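# Move the two blue caps from the tray into the dish

## Task

Get both blue caps into the round steel dish that sits next to the tray, and let no cap of another colour end up in the dish. All the non-blue caps that began in the tray have to stay in the tray. The tray and the dish are not fixed, so at the end each must stand upright directly on the table and not on top of anything. The job counts as done only when everything is still, the robot is not squeezing any cap, the tray or the dish between two contacts (even lightly), and it carries no more than one fifth of the weight of any of them, side friction included. Finish by opening the hand and pulling the arm away.

## Robot and tools

Robot: one arm carrying a five-finger right hand. It is the only arm, so every call holds a single row for it. Loose objects may get an occasional small push from outside. Nothing may leave the table.

Frames. The scene frame has its origin on the table top under the arm's base, +z up, and +y to the left when facing along +x. Results report the hand point's position in metres and its orientation as a wxyz quaternion, plus velocities, in this frame. The hand point sits 0.05 m in front of the palm, where index pad and thumb tip meet in a pinch. Its own axes: +z runs along the straightened fingers (their tips are 0.06 to 0.07 m past the point), +y leaves the palm, +x crosses the palm away from the thumb. On the little-finger side the hand extends 0.08 m across the palm; on the thumb side 0.02 m with the thumb turned in front of the palm, otherwise up to 0.09 m. A wrist bracket on the little-finger side reaches 0.11 m across and 0.03 m beyond the point along +y and can strike things.

The row. Every motion uses one row of 14 numbers, each in [-1, 1], in this order: dx, dy, dz, rx, ry, rz, little, ring, middle, index, thumb_bend, thumb_turn, force_limit, speed.
- dx, dy, dz, rx, ry, rz are an offset, not a pose, expressed in the hand point's own axes. They count from the hand point pose in the most recent result that reported it (before any such result, and for later calls within one reply, from where the robot is when the action begins). Each row counts from that same base, not from the row before. 1.0 equals 0.6 m of travel or 180 degrees; rx, ry, rz form one rotation vector. All zeros does not hold still: it drives back to the base pose.
- little, ring, middle, index, thumb_bend, thumb_turn are absolute finger targets: +1 open and straight, -1 fully curled. For thumb_turn, +1 places the thumb beside the palm and -1 in front of it facing the fingers. A pinch is roughly index -0.22, thumb_bend -0.75, thumb_turn -0.57. A full-hand wrap with the thumb in front holds objects 0.035 to 0.08 m wide lying across the palm; turn the thumb before reaching the object.
- force_limit: stall load for closing motors, linear from about 0 N at -1 to 10 N at +1 (15 N for the two thumb motors). It does not limit opening.
- speed: finger speed from nearly 0 at -1 to full at +1; full travel takes 0.6 s at full speed. For a soft grip close at -0.9 or slower.
A motor only starts when its target changes by 0.01 or more, then locks when it arrives, hits force_limit, or stalls. Resending the same numbers keeps the grip. To grip harder, raise force_limit and send a target still more closed than hand_measured; to release, send a target more open than hand_measured.

Tools.
- execute_actions: actions is a list holding one item or nothing. Empty list: just returns state with pictures. {"rows": [...], "steps": n}: 1 to 15 rows, n at most 15 (default 15), each row held for one 1/30 s step, the last repeated if rows run out; an action needs at least 12 steps. {"steps": n} alone waits up to 300 steps counted from the previous result. pictures (true/false) asks for camera images. The result is taken 12 steps before the action ends; those steps run while you reply.
- move: target is one 14-number row, offset as above. The hand point follows a straight path of 0.5 to 10 s (cut off at 10 s). speed in m/s, 0.002 to 0.5, default 0.25; rotation limited to twice that in rad/s. stop_force, optional, 13 to 80 N: ends the path when the wrist sensor feels that much extra push against the motion for 2 steps, then backs up 2 steps. Use it very slowly for probing, not on moves that rotate, and leave it out when moving away from something you are touching. Hand numbers are sent at the start. The result adds a move: line (done, contact, off_target, moving, held, fault) and limits (paced = pose clipped, held = some steps blocked), plus distance from target.
- wait: seconds, 0 to 10; nothing new is sent.
- zoom_image: camera is cam_high or cam_wrist; region [x0, y0, x1, y1] pixels, at most 504 by 504. Both images are 672x504.
- show_instructions: shows the reference pages, no arguments.
- finished_scene: scene is the number of the scene being ended; irreversible, and it reports success.

Control behaviour. Each step the commanded pose is clipped to 100 mm and 16 degrees from the measured one, and the arm lags about 0.17 s. After an action it continues only to the last clipped pose, so check the reported pose and send the remainder. The Hand target line shows where the controller is heading. The printed position drifts from truth at long reach.

Result lines. hand_measured, hand_stopped_by (moving, target, force, stalled, fault) and hand_load_n (N at fingertip, positive when pushed open) list six values in motor order. A dropped object shows as loads falling near 0. Wrist force and Wrist torque are in the end effector axes, with offset up to about 5.5 N, noise up to 3.4 N, saturating near 100 N. pose unreachable and HELD mean the clearance check altered or blocked commands. MOTOR HOT warns from 70 °C; at 85 °C brakes engage.

Avoid. The arm is stiff: commanding even slightly past a firm contact can trip a fault, and faster touches hit harder. A joint torque over its limit (elbow 136, wrists 49.1 N m) or any outside force reaching 150 N stops the arm for 10 s and drops the rest of the call. Do not drop, slam or shove things, do not keep holding loads longer than needed, and at the end open the hand and lift clear so nothing is still being touched.

Each tool is called after "Request:" as a command line: name --argument value for each argument, lists and objects as JSON in quotes; but a table of rows of numbers goes row by row, as --pt "numbers of a row", without its own name.

Reference images:

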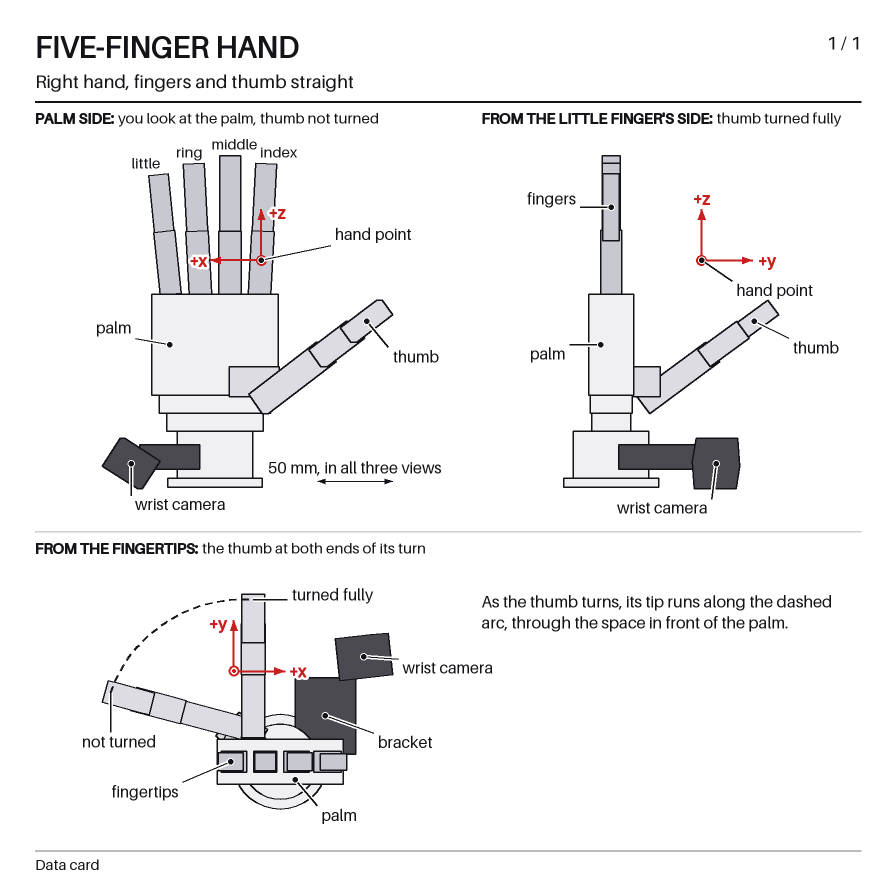

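## Session

I'll start by looking at the scene.

Request:
execute_actions --actions '[]'

Scene clock: 0.00 s of 7600.00 s.
end_effector_position=(+0.6544, +0.0637, +0.3855) hand_measured=(+1.000, +1.000, +1.000, +1.000, +1.000, +1.000) hand_load_n=(+0.0, +0.0, +0.0, +0.0, +0.0, +0.0) hand_stopped_by=(target, target, target, target, target, target) hand_force_limit=0.00 hand_speed=-0.80 end_effector_quat_wxyz=(+0.276, +0.836, +0.318, +0.352) end_effector_velocity=(+0.000, -0.002, -0.000) end_effector_angular_velocity=(+0.001, +0.000, -0.002)
Joint positions: [ 0.045 -1.556  2.011  0.209  1.827  0.749]
Joint velocities: [-0.003 -0.     0.     0.    -0.001 -0.   ]
Wrist force (N, on the end effector, along its own x y z axes, offset not removed): no reading
Wrist torque (N m, same axes, about the end effector's origin, offset not removed): no reading
Hand target: +0.654, +0.064, +0.386; +0.276, +0.836, +0.318, +0.352

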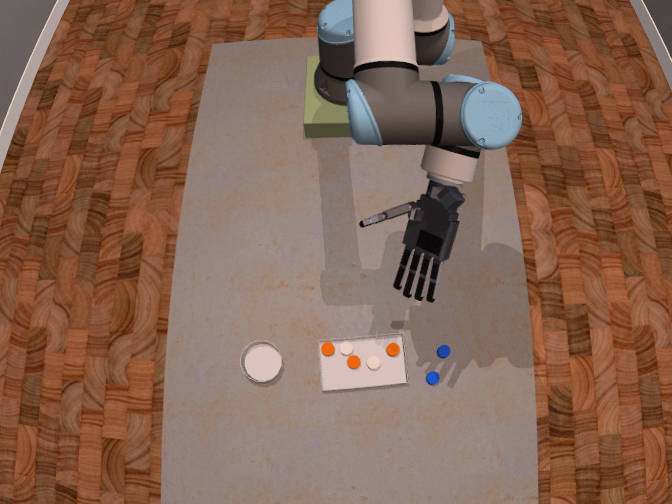

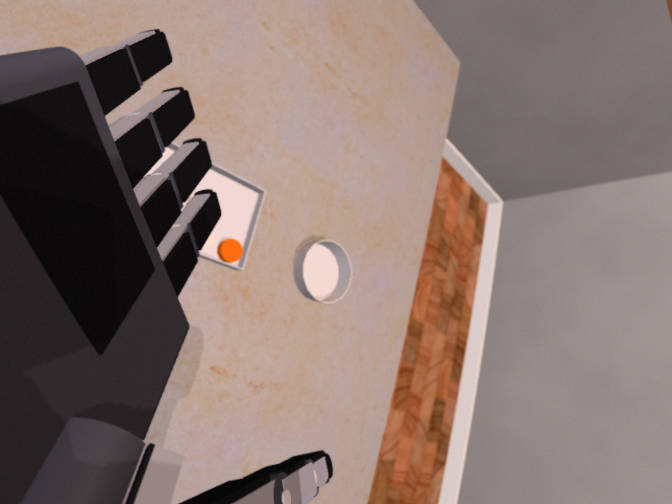

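Request:
zoom_image --camera "cam_high" --region '[220, 300, 480, 420]'

Request:
zoom_image --camera "cam_high" --region '[280, 0, 560, 320]'

Region (220, 300, 480, 420) of cam_high's 672x504 image, scaled by 1.938, with more detail than that image has; it fills the top 233 rows of this view, and the rest is white.

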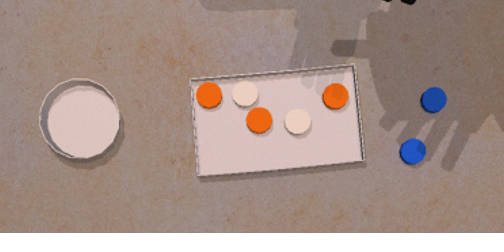

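Region (280, 0, 560, 320) of cam_high's 672x504 image, scaled by 1.575, with more detail than that image has; it fills the left 441 columns of this view, and the rest is white.

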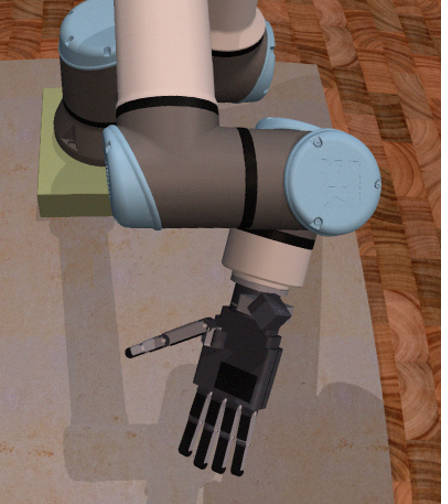

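Request:
zoom_image --camera "cam_wrist" --region '[150, 130, 390, 330]'

Request:
zoom_image --camera "cam_high" --region '[380, 320, 480, 400]'

Region (150, 130, 390, 330) of cam_wrist's 672x504 image, scaled by 2.100, with more detail than that image has.

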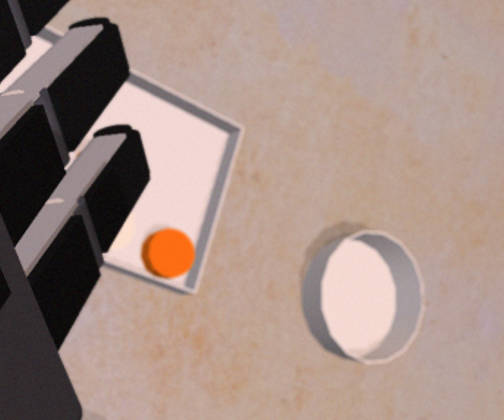

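Region (380, 320, 480, 400) of cam_high's 672x504 image, scaled by 5.040, with more detail than that image has; it fills the top 403 rows of this view, and the rest is white.

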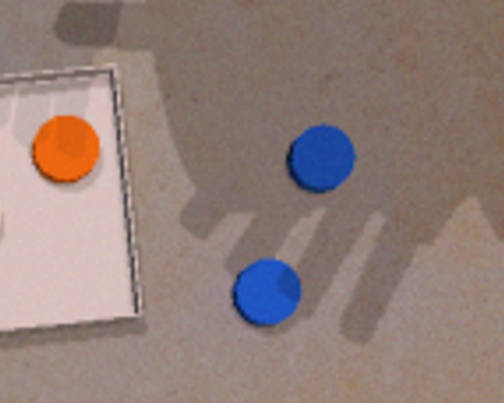

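Request:
move --target '[0.1231, -0.3961, 0.4256, 0.1129, 0.0194, 0.7679, -1, -1, 0.35, 0.35, 0.0, -1, 0, 0.5]' --speed 0.5

Scene clock: 20.63 s of 7600.00 s.
end_effector_position=(+0.8097, +0.2100, +0.0998) hand_measured=(-1.000, -1.000, +0.350, +0.350, +0.000, -1.000) hand_load_n=(+0.0, +0.0, +0.0, +0.0, +0.0, +0.0) hand_stopped_by=(target, target, target, target, target, target) hand_force_limit=0.00 hand_speed=0.50 end_effector_quat_wxyz=(-0.353, +0.613, -0.612, +0.354) end_effector_velocity=(+0.001, +0.001, -0.002) end_effector_angular_velocity=(+0.011, -0.003, -0.007)
Joint positions: [ 0.026 -1.116  1.916 -0.282  1.573  3.149]
Joint velocities: [ 0.001  0.003  0.002 -0.007  0.001  0.013]
Wrist force (N, on the end effector, along its own x y z axes, offset not removed): [2.2 -0.5 -1.3]
Wrist torque (N m, same axes, about the end effector's origin, offset not removed): [0.25 -0.41 -0.05]
Hand target: +0.810, +0.210, +0.100; -0.353, +0.612, -0.613, +0.354
Off the commanded pose: 0.000 m, 0 deg.
Kept back: nothing.
After step 90, 14.50 s passed at rest.
move: done

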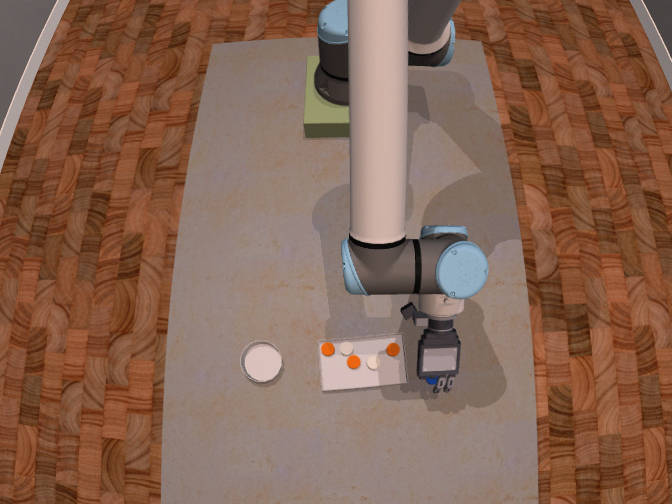

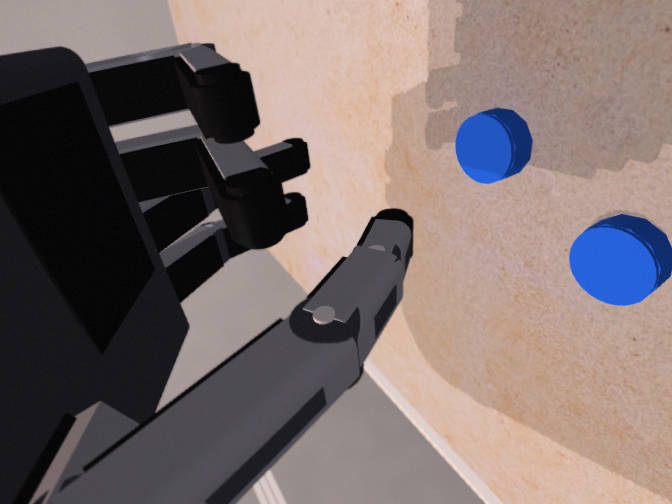

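Request:
zoom_image --camera "cam_high" --region '[380, 290, 500, 410]'

Request:
zoom_image --camera "cam_wrist" --region '[168, 30, 672, 408]'

Region (380, 290, 500, 410) of cam_high's 672x504 image, scaled by 4.200, with more detail than that image has.

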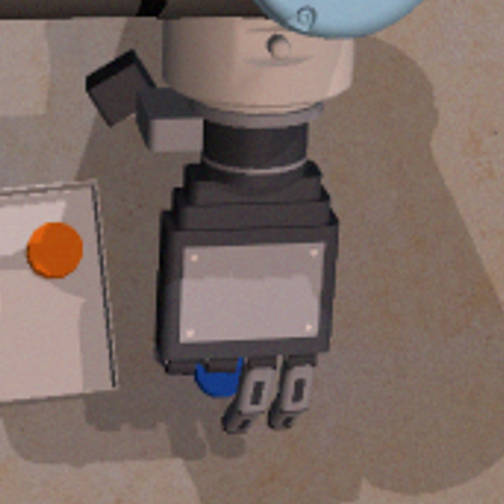

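Region (168, 30, 672, 408) of cam_wrist's 672x504 image, scaled by 1.000; it fills the top 378 rows of this view, and the rest is white.

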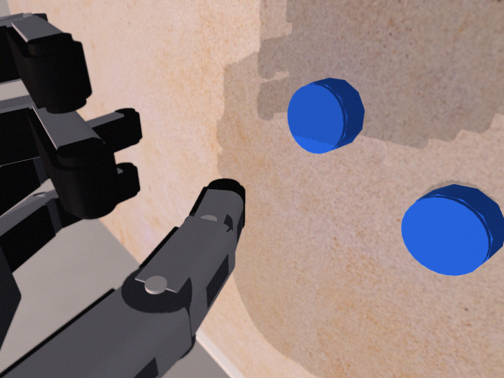

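Request:
zoom_image --camera "cam_wrist" --region '[430, 90, 560, 200]'

Request:
zoom_image --camera "cam_wrist" --region '[200, 110, 440, 300]'

Region (430, 90, 560, 200) of cam_wrist's 672x504 image, scaled by 3.877, with more detail than that image has; it fills the top 426 rows of this view, and the rest is white.

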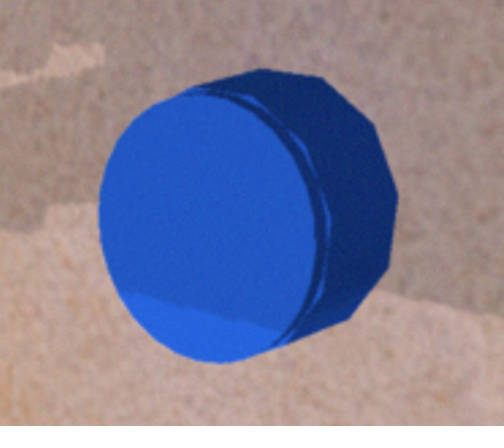

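Region (200, 110, 440, 300) of cam_wrist's 672x504 image, scaled by 2.100, with more detail than that image has; it fills the top 399 rows of this view, and the rest is white.

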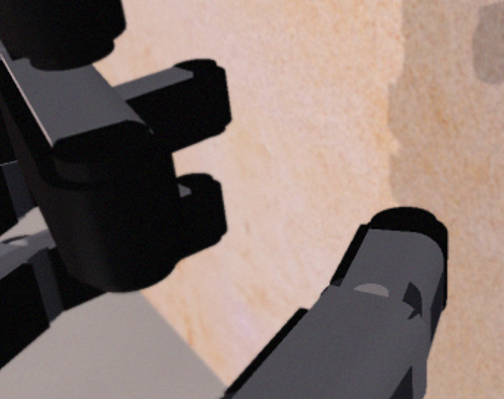

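Request:
move --target '[0.0017, 0.084, 0.0539, 0, 0, 0, -1, -1, 0.35, 0.35, 0.0, -1, 0, 0.5]' --speed 0.15

Scene clock: 33.03 s of 7600.00 s.
end_effector_position=(+0.8124, +0.2089, +0.0402) hand_measured=(-1.000, -1.000, +0.350, +0.350, +0.000, -1.000) hand_load_n=(+0.0, +0.0, +0.0, +0.0, +0.0, +0.0) hand_stopped_by=(target, target, target, target, target, target) hand_force_limit=0.00 hand_speed=0.50 end_effector_quat_wxyz=(-0.353, +0.613, -0.612, +0.354) end_effector_velocity=(+0.000, -0.000, -0.002) end_effector_angular_velocity=(+0.000, +0.000, +0.001)
Joint positions: [ 0.024 -1.035  1.93  -0.378  1.572  3.149]
Joint velocities: [-0.     0.004 -0.    -0.003 -0.001 -0.   ]
Wrist force (N, on the end effector, along its own x y z axes, offset not removed): [-1.5 0.9 -2.3]
Wrist torque (N m, same axes, about the end effector's origin, offset not removed): [0.53 0.27 -0.26]
Hand target: +0.812, +0.209, +0.040; -0.353, +0.613, -0.612, +0.354
Off the commanded pose: 0.000 m, 0 deg.
Kept back: nothing.
After step 90, 8.43 s passed at rest.
move: done

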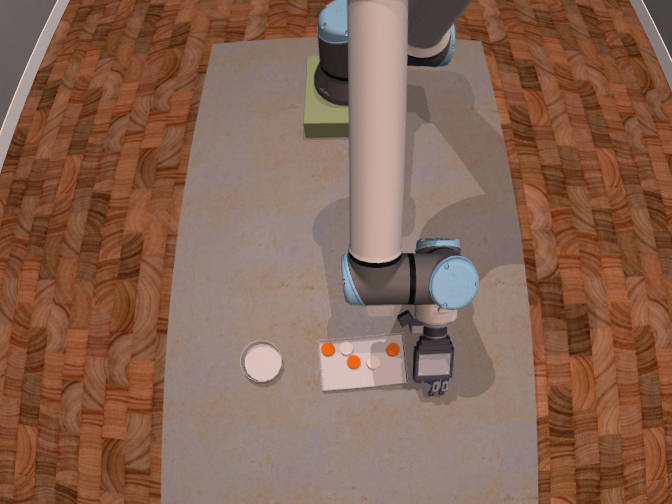

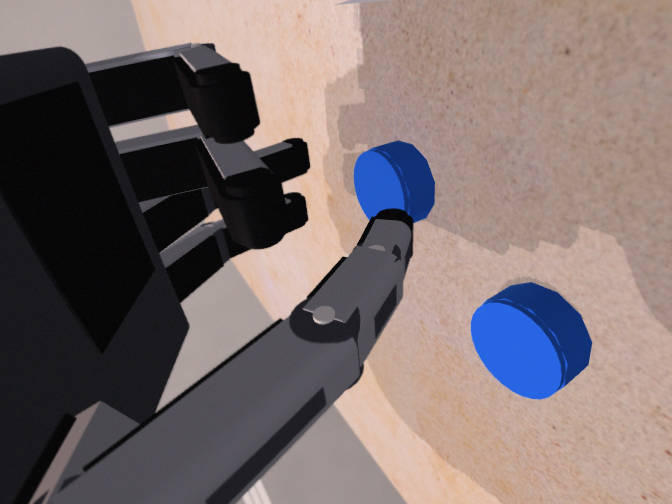

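Request:
zoom_image --camera "cam_wrist" --region '[260, 110, 460, 270]'

Request:
zoom_image --camera "cam_wrist" --region '[440, 260, 620, 420]'

Request:
zoom_image --camera "cam_high" --region '[390, 330, 480, 410]'

Region (260, 110, 460, 270) of cam_wrist's 672x504 image, scaled by 2.520, with more detail than that image has; it fills the top 403 rows of this view, and the rest is white.

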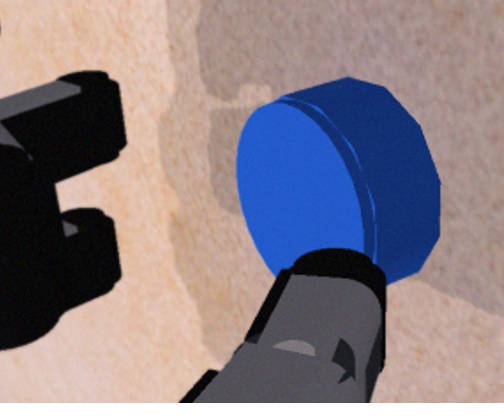

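Region (440, 260, 620, 420) of cam_wrist's 672x504 image, scaled by 2.800, with more detail than that image has.

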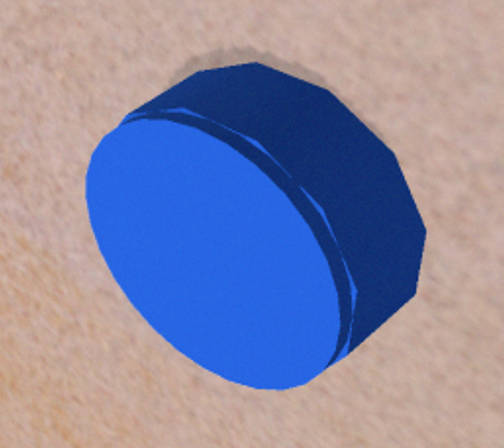

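Region (390, 330, 480, 410) of cam_high's 672x504 image, scaled by 5.600, with more detail than that image has.

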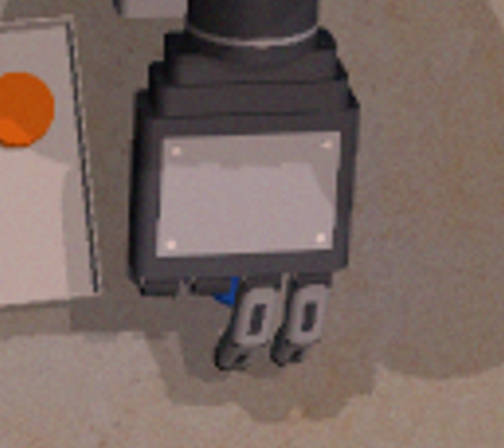

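Request:
move --target '[0.0215, 0.0163, 0.0125, -0.0222, 0, 0, 1, 1, 1, 0.35, 0.0, -0.64, 0, 0.8]' --speed 0.1

Scene clock: 43.83 s of 7600.00 s.
end_effector_position=(+0.8140, +0.1960, +0.0280) hand_measured=(+1.000, +1.000, +1.000, +0.350, +0.000, -0.640) hand_load_n=(+0.0, +0.0, +0.0, +0.0, +0.0, +0.0) hand_stopped_by=(target, target, target, target, target, target) hand_force_limit=0.00 hand_speed=0.80 end_effector_quat_wxyz=(-0.332, +0.625, -0.624, +0.332) end_effector_velocity=(-0.001, +0.002, -0.001) end_effector_angular_velocity=(+0.001, +0.004, +0.004)
Joint positions: [ 0.004 -1.011  1.893 -0.295  1.554  3.137]
Joint velocities: [ 0.002  0.001 -0.     0.003 -0.002 -0.   ]
Wrist force (N, on the end effector, along its own x y z axes, offset not removed): [0.1 1.0 -0.3]
Wrist torque (N m, same axes, about the end effector's origin, offset not removed): [0.42 -0.10 -0.10]
Hand target: +0.814, +0.196, +0.028; -0.331, +0.625, -0.624, +0.332
Off the commanded pose: 0.000 m, 0 deg.
Kept back: nothing.
After step 90, 6.83 s passed at rest.
move: done

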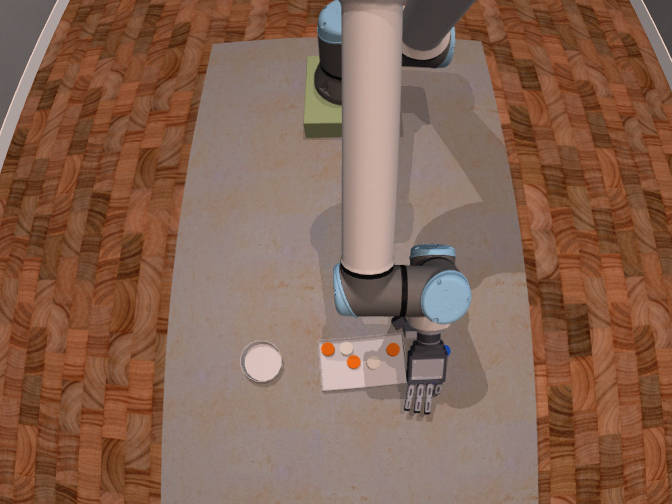

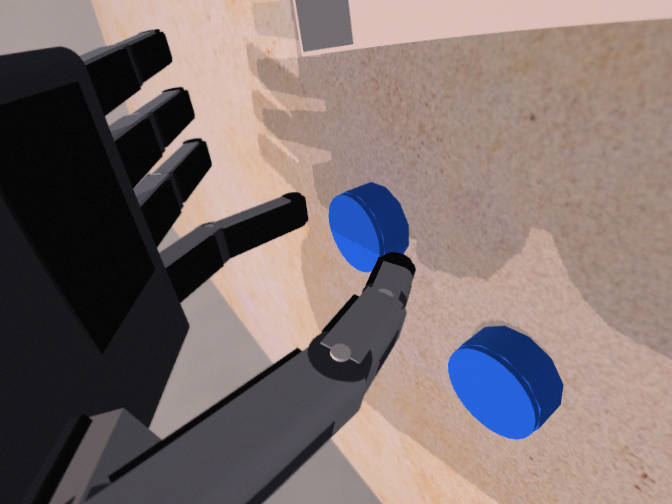

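Request:
zoom_image --camera "cam_wrist" --region '[240, 160, 450, 330]'

Request:
zoom_image --camera "cam_high" --region '[380, 310, 480, 420]'

Region (240, 160, 450, 330) of cam_wrist's 672x504 image, scaled by 2.400, with more detail than that image has; it fills the top 408 rows of this view, and the rest is white.

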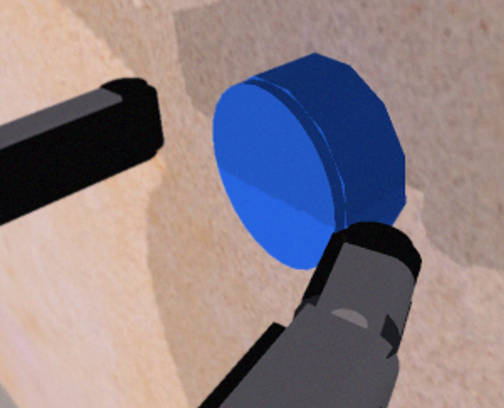

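Region (380, 310, 480, 420) of cam_high's 672x504 image, scaled by 4.582, with more detail than that image has; it fills the left 458 columns of this view, and the rest is white.

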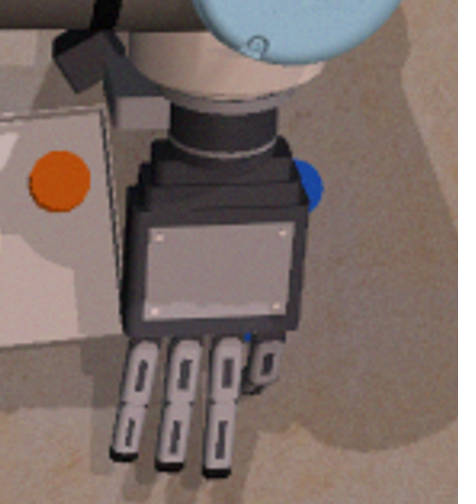

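Request:
move --target '[0, 0.0105, 0.0202, 0.0111, 0, 0, 1, 1, 1, 0.22, 0.0, -0.64, -0.2, 0.0]' --speed 0.04

Request:
move --target '[0, 0, 0, 0, 0, 0, 1, 1, 1, -0.2, 0.0, -0.64, -0.2, -0.87]' --speed 0.04

Scene clock: 49.03 s of 7600.00 s.
end_effector_position=(+0.8205, +0.1959, +0.0164) hand_measured=(+1.000, +1.000, +1.000, +0.220, +0.000, -0.640) hand_load_n=(+0.0, +0.0, +0.0, -5.0, +0.0, +0.0) hand_stopped_by=(target, target, target, target, target, target) hand_force_limit=-0.20 hand_speed=0.00 end_effector_quat_wxyz=(-0.342, +0.619, -0.618, +0.343) end_effector_velocity=(+0.002, +0.001, -0.001) end_effector_angular_velocity=(+0.001, -0.009, +0.002)
Joint positions: [ 0.004 -0.993  1.903 -0.358  1.554  3.138]
Joint velocities: [ 0.001  0.002  0.001 -0.012 -0.001  0.   ]
Wrist force (N, on the end effector, along its own x y z axes, offset not removed): [2.0 -12.7 -19.6]
Wrist torque (N m, same axes, about the end effector's origin, offset not removed): [0.96 0.01 -0.03]
Hand target: +0.821, +0.196, +0.016; -0.342, +0.619, -0.618, +0.343
Off the commanded pose: 0.000 m, 0 deg.
Kept back: nothing.
After step 90, 1.40 s passed at rest.
move: done

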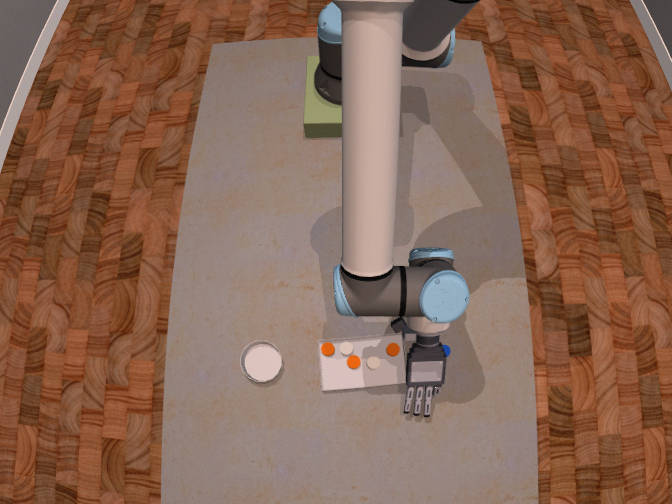

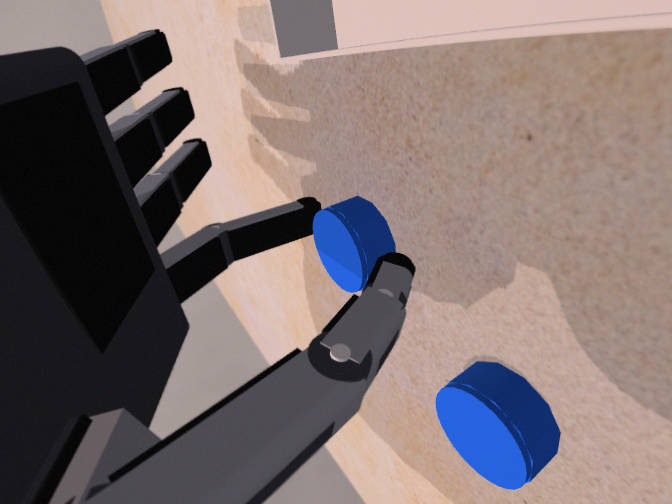

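Scene clock: 49.53 s of 7600.00 s.
end_effector_position=(+0.8204, +0.1959, +0.0163) hand_measured=(+1.000, +1.000, +1.000, +0.200, +0.000, -0.640) hand_load_n=(+0.0, +0.0, +0.0, +5.0, -0.5, +0.0) hand_stopped_by=(target, target, target, force, target, target) hand_force_limit=-0.20 hand_speed=-0.87 end_effector_quat_wxyz=(-0.342, +0.619, -0.618, +0.343) end_effector_velocity=(-0.001, +0.001, +0.000) end_effector_angular_velocity=(-0.000, +0.001, +0.001)
Joint positions: [ 0.004 -0.993  1.903 -0.358  1.554  3.138]
Joint velocities: [ 0.001 -0.     0.     0.001  0.    -0.   ]
Wrist force (N, on the end effector, along its own x y z axes, offset not removed): [0.3 -19.4 -9.9]
Wrist torque (N m, same axes, about the end effector's origin, offset not removed): [0.82 0.12 -0.19]
Hand target: +0.820, +0.196, +0.016; -0.342, +0.619, -0.618, +0.343
Off the commanded pose: 0.000 m, 0 deg.
Kept back: nothing.
move: done

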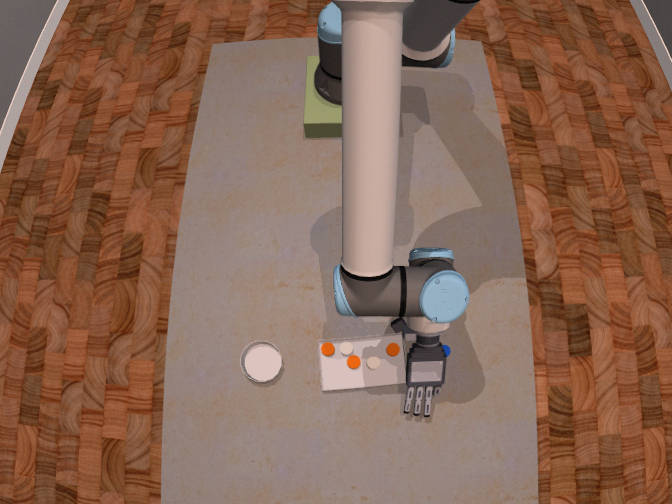

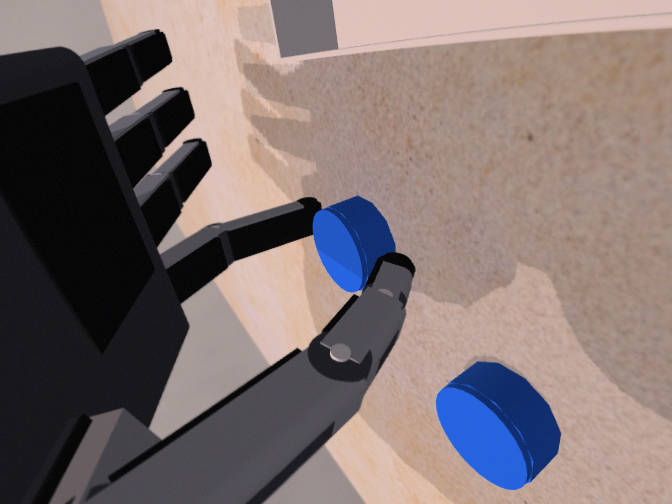

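Request:
move --target '[0, -0.0037, -0.0023, 0, 0, 0, 1, 1, 1, -0.2, 0.0, -0.64, -0.2, -0.87]' --speed 0.04

Request:
move --target '[0, 0, 0, 0, 0, 0, 1, 1, 1, -0.25, 0.0, -0.64, -0.2, -0.87]' --speed 0.04

Scene clock: 51.07 s of 7600.00 s.
end_effector_position=(+0.8204, +0.1960, +0.0188) hand_measured=(+1.000, +1.000, +1.000, +0.200, +0.000, -0.640) hand_load_n=(+0.0, +0.0, +0.0, +0.0, +0.0, +0.0) hand_stopped_by=(target, target, target, force, target, target) hand_force_limit=-0.20 hand_speed=-0.87 end_effector_quat_wxyz=(-0.342, +0.619, -0.618, +0.343) end_effector_velocity=(+0.000, -0.001, +0.001) end_effector_angular_velocity=(+0.001, +0.000, -0.001)
Joint positions: [ 0.004 -0.997  1.903 -0.354  1.554  3.138]
Joint velocities: [-0.002 -0.001 -0.     0.001 -0.002 -0.   ]
Wrist force (N, on the end effector, along its own x y z axes, offset not removed): [-2.2 1.5 -0.5]
Wrist torque (N m, same axes, about the end effector's origin, offset not removed): [0.51 0.26 -0.13]
Hand target: +0.820, +0.196, +0.019; -0.342, +0.619, -0.618, +0.343
Off the commanded pose: 0.000 m, 0 deg.
Kept back: nothing.
move: done

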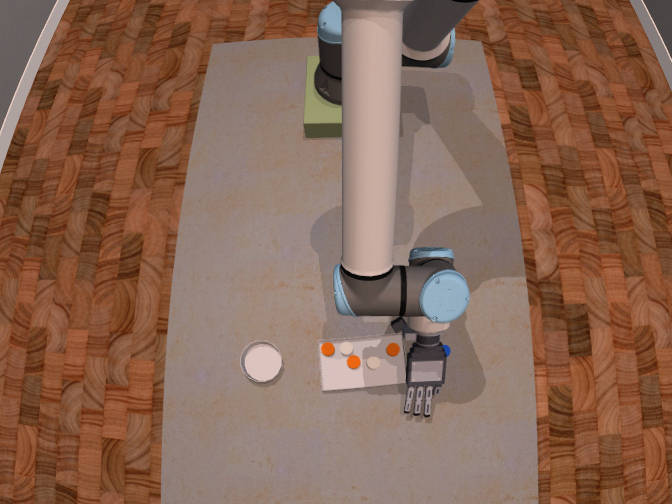

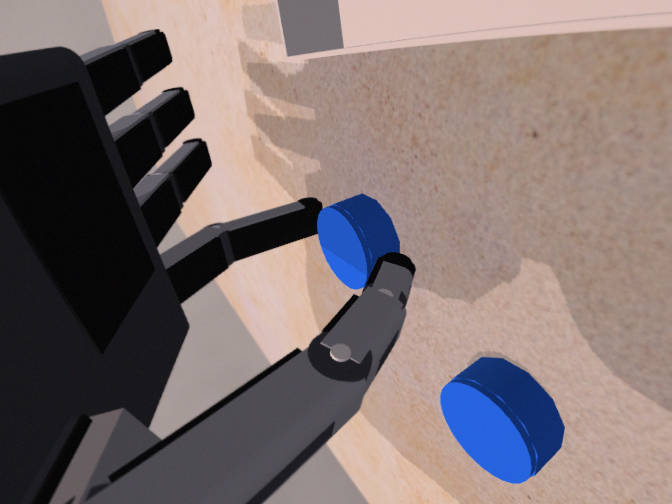

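Scene clock: 52.23 s of 7600.00 s.
end_effector_position=(+0.8204, +0.1960, +0.0189) hand_measured=(+1.000, +1.000, +1.000, +0.008, +0.002, -0.640) hand_load_n=(+0.0, +0.0, +0.0, +5.0, +3.0, +0.0) hand_stopped_by=(target, target, target, force, target, target) hand_force_limit=-0.20 hand_speed=-0.87 end_effector_quat_wxyz=(-0.342, +0.619, -0.618, +0.343) end_effector_velocity=(-0.000, +0.001, -0.000) end_effector_angular_velocity=(+0.000, +0.000, +0.002)
Joint positions: [ 0.004 -0.997  1.903 -0.354  1.554  3.138]
Joint velocities: [ 0.001  0.     0.    -0.001 -0.001 -0.   ]
Wrist force (N, on the end effector, along its own x y z axes, offset not removed): [0.7 -3.3 -1.4]
Wrist torque (N m, same axes, about the end effector's origin, offset not removed): [-0.02 -0.11 -0.17]
Hand target: +0.820, +0.196, +0.019; -0.342, +0.619, -0.618, +0.343
Off the commanded pose: 0.000 m, 0 deg.
Kept back: nothing.
move: done

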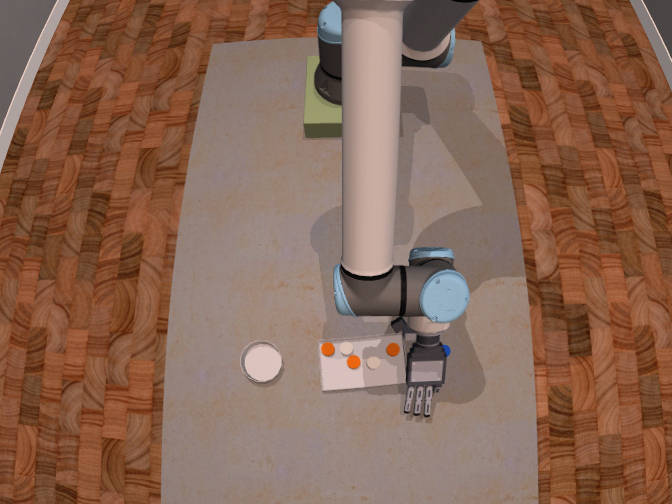

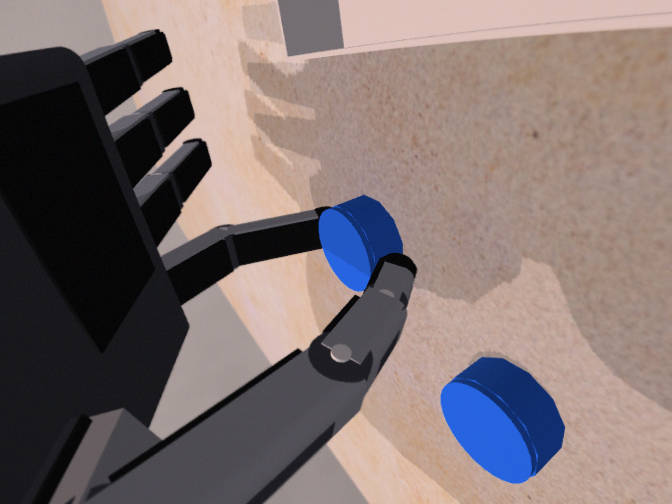

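Request:
zoom_image --camera "cam_wrist" --region '[240, 160, 450, 330]'

Request:
zoom_image --camera "cam_high" --region '[225, 325, 345, 405]'

Region (240, 160, 450, 330) of cam_wrist's 672x504 image, scaled by 2.400, with more detail than that image has; it fills the top 408 rows of this view, and the rest is white.

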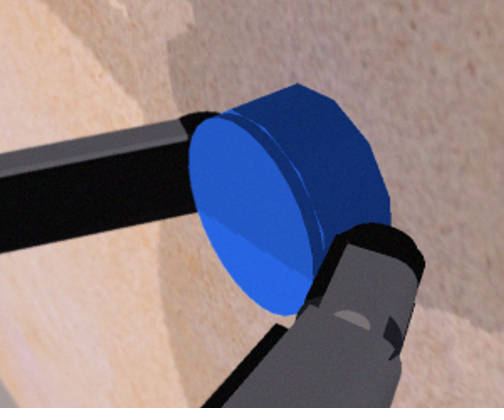

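Region (225, 325, 345, 405) of cam_high's 672x504 image, scaled by 4.200, with more detail than that image has.

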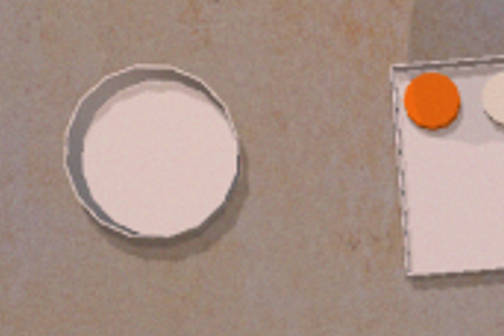

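Request:
move --target '[0, -0.0636, -0.0397, 0, 0, 0, 1, 1, 1, -0.25, 0.0, -0.64, -0.2, -0.87]' --speed 0.2

Request:
move --target '[0.685, 0.0244, -0.0642, 0, 0, 0, 1, 1, 1, -0.25, 0.0, -0.64, -0.2, -0.87]' --speed 0.35

Scene clock: 55.87 s of 7600.00 s.
end_effector_position=(+0.8205, +0.1961, +0.0636) hand_measured=(+1.000, +1.000, +1.000, +0.008, +0.002, -0.640) hand_load_n=(+0.0, +0.0, +0.0, +4.5, +4.0, +0.0) hand_stopped_by=(target, target, target, force, target, target) hand_force_limit=-0.20 hand_speed=-0.87 end_effector_quat_wxyz=(-0.342, +0.619, -0.618, +0.343) end_effector_velocity=(+0.000, +0.000, +0.002) end_effector_angular_velocity=(+0.001, -0.000, +0.001)
Joint positions: [ 0.004 -1.056  1.892 -0.283  1.554  3.138]
Joint velocities: [-0.    -0.003 -0.002  0.004 -0.001  0.   ]
Wrist force (N, on the end effector, along its own x y z axes, offset not removed): [1.4 0.0 1.3]
Wrist torque (N m, same axes, about the end effector's origin, offset not removed): [0.05 -0.33 -0.02]
Hand target: +0.821, +0.196, +0.064; -0.342, +0.619, -0.618, +0.343
Off the commanded pose: 0.000 m, 0 deg.
Kept back: nothing.
move: done

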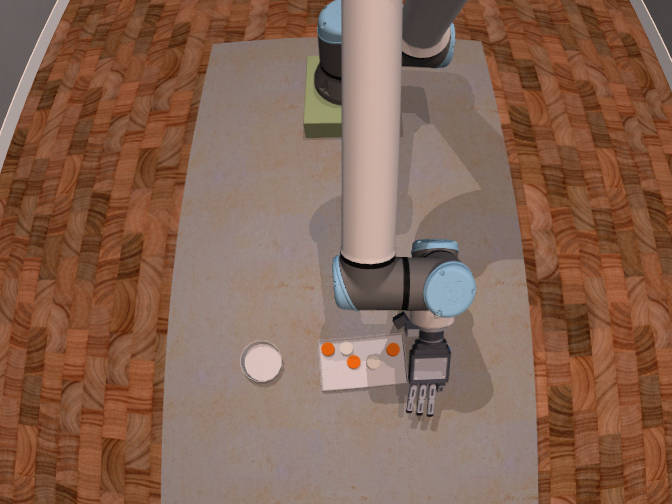

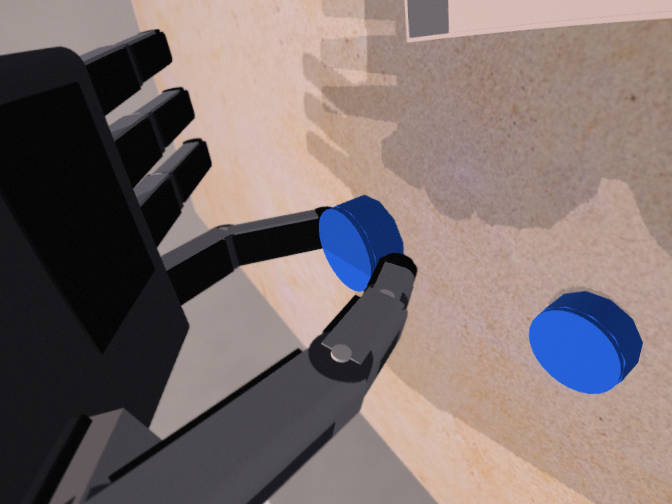

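Scene clock: 57.73 s of 7600.00 s.
end_effector_position=(+0.7807, -0.2150, +0.0723) hand_measured=(+1.000, +1.000, +1.000, +0.008, +0.002, -0.640) hand_load_n=(+0.0, +0.0, +0.0, +4.5, +4.0, +0.0) hand_stopped_by=(target, target, target, force, target, target) hand_force_limit=-0.20 hand_speed=-0.87 end_effector_quat_wxyz=(-0.342, +0.619, -0.618, +0.343) end_effector_velocity=(+0.001, -0.002, +0.001) end_effector_angular_velocity=(-0.001, -0.001, +0.003)
Joint positions: [-0.658 -1.052  1.892 -0.169  1.006  2.746]
Joint velocities: [-0.002  0.001 -0.004  0.004 -0.005 -0.004]
Wrist force (N, on the end effector, along its own x y z axes, offset not removed): [0.6 2.5 0.1]
Wrist torque (N m, same axes, about the end effector's origin, offset not removed): [0.62 -0.22 -0.06]
Hand target: +0.781, -0.215, +0.072; -0.342, +0.619, -0.618, +0.343
Off the commanded pose: 0.000 m, 0 deg.
Kept back: nothing.
move: done

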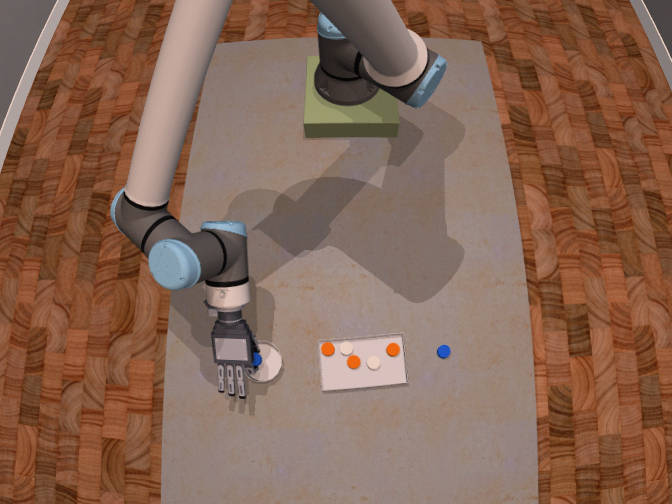

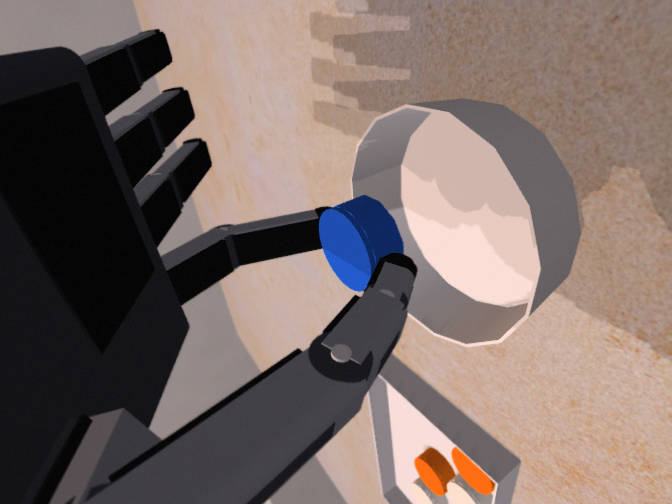

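Request:
zoom_image --camera "cam_wrist" --region '[310, 80, 600, 360]'

Request:
zoom_image --camera "cam_high" --region '[195, 310, 305, 410]'

Region (310, 80, 600, 360) of cam_wrist's 672x504 image, scaled by 1.738, with more detail than that image has; it fills the top 487 rows of this view, and the rest is white.

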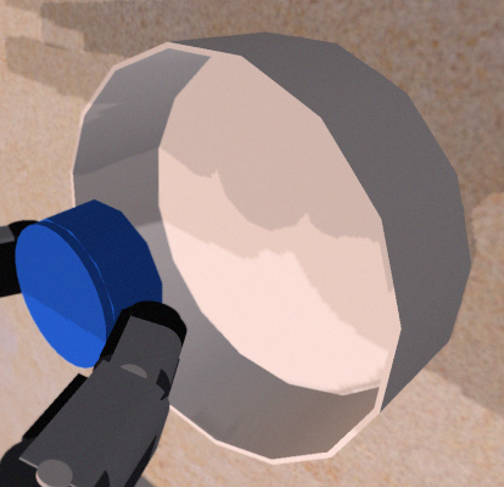

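Region (195, 310, 305, 410) of cam_high's 672x504 image, scaled by 4.582, with more detail than that image has; it fills the top 458 rows of this view, and the rest is white.

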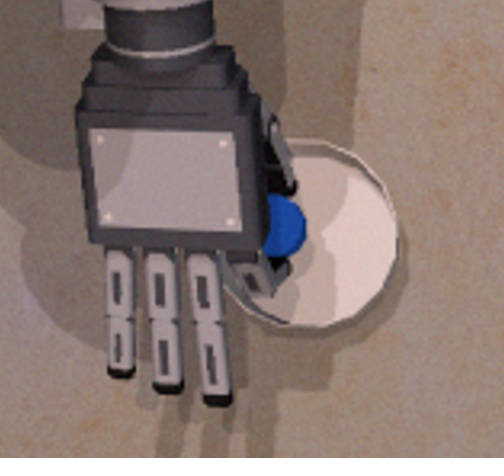

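Request:
move --target '[0.0143, 0.0543, 0.0462, 0, 0, 0, 1, 1, 1, -0.25, 0.0, -0.64, -0.2, -0.87]' --speed 0.08

Scene clock: 63.50 s of 7600.00 s.
end_effector_position=(+0.7868, -0.2236, +0.0303) hand_measured=(+1.000, +1.000, +1.000, +0.008, +0.002, -0.640) hand_load_n=(+0.0, +0.0, +0.0, +4.5, +4.0, +0.0) hand_stopped_by=(target, target, target, force, target, target) hand_force_limit=-0.20 hand_speed=-0.87 end_effector_quat_wxyz=(-0.342, +0.619, -0.618, +0.343) end_effector_velocity=(+0.000, -0.001, -0.002) end_effector_angular_velocity=(+0.000, +0.000, -0.001)
Joint positions: [-0.662 -0.986  1.883 -0.224  1.002  2.743]
Joint velocities: [-0.001  0.004 -0.001 -0.003  0.     0.   ]
Wrist force (N, on the end effector, along its own x y z axes, offset not removed): [0.5 1.9 -0.1]
Wrist torque (N m, same axes, about the end effector's origin, offset not removed): [0.46 -0.20 -0.04]
Hand target: +0.787, -0.224, +0.030; -0.342, +0.619, -0.618, +0.343
Off the commanded pose: 0.000 m, 0 deg.
Kept back: nothing.
After step 90, 1.77 s passed at rest.
move: done

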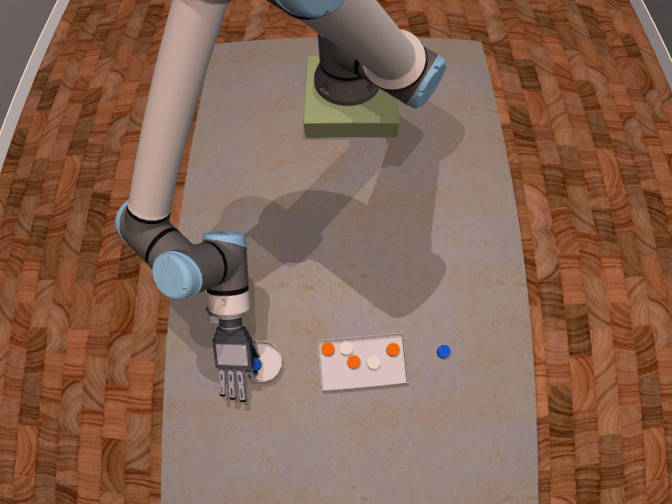

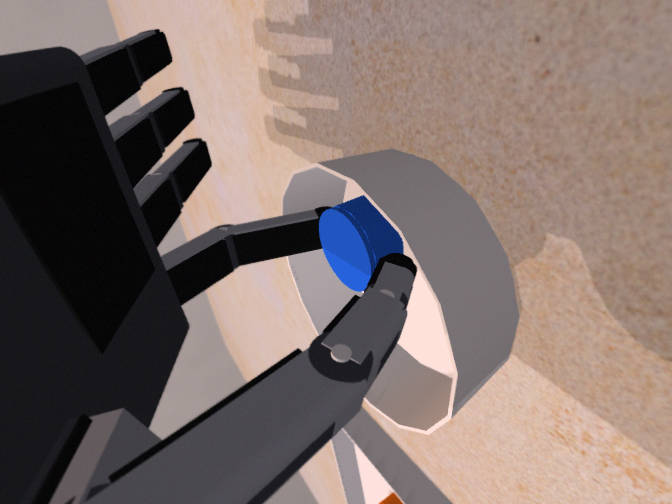

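Request:
zoom_image --camera "cam_wrist" --region '[260, 130, 540, 450]'

Request:
zoom_image --camera "cam_high" --region '[205, 320, 295, 405]'

Region (260, 130, 540, 450) of cam_wrist's 672x504 image, scaled by 1.575, with more detail than that image has; it fills the left 441 columns of this view, and the rest is white.

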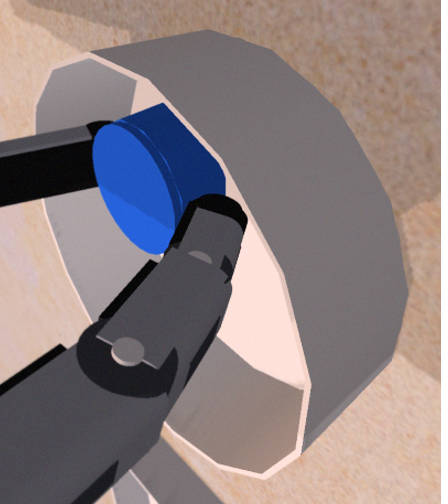

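Region (205, 320, 295, 405) of cam_high's 672x504 image, scaled by 5.600, with more detail than that image has.

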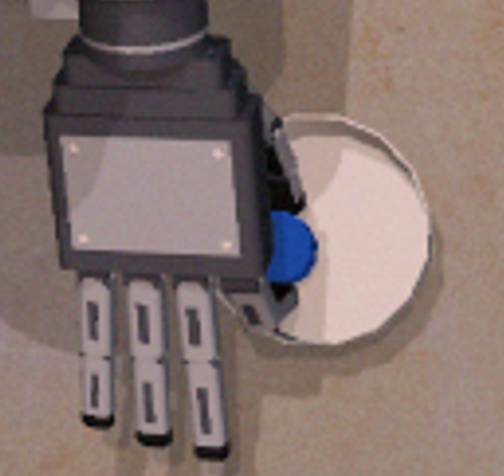

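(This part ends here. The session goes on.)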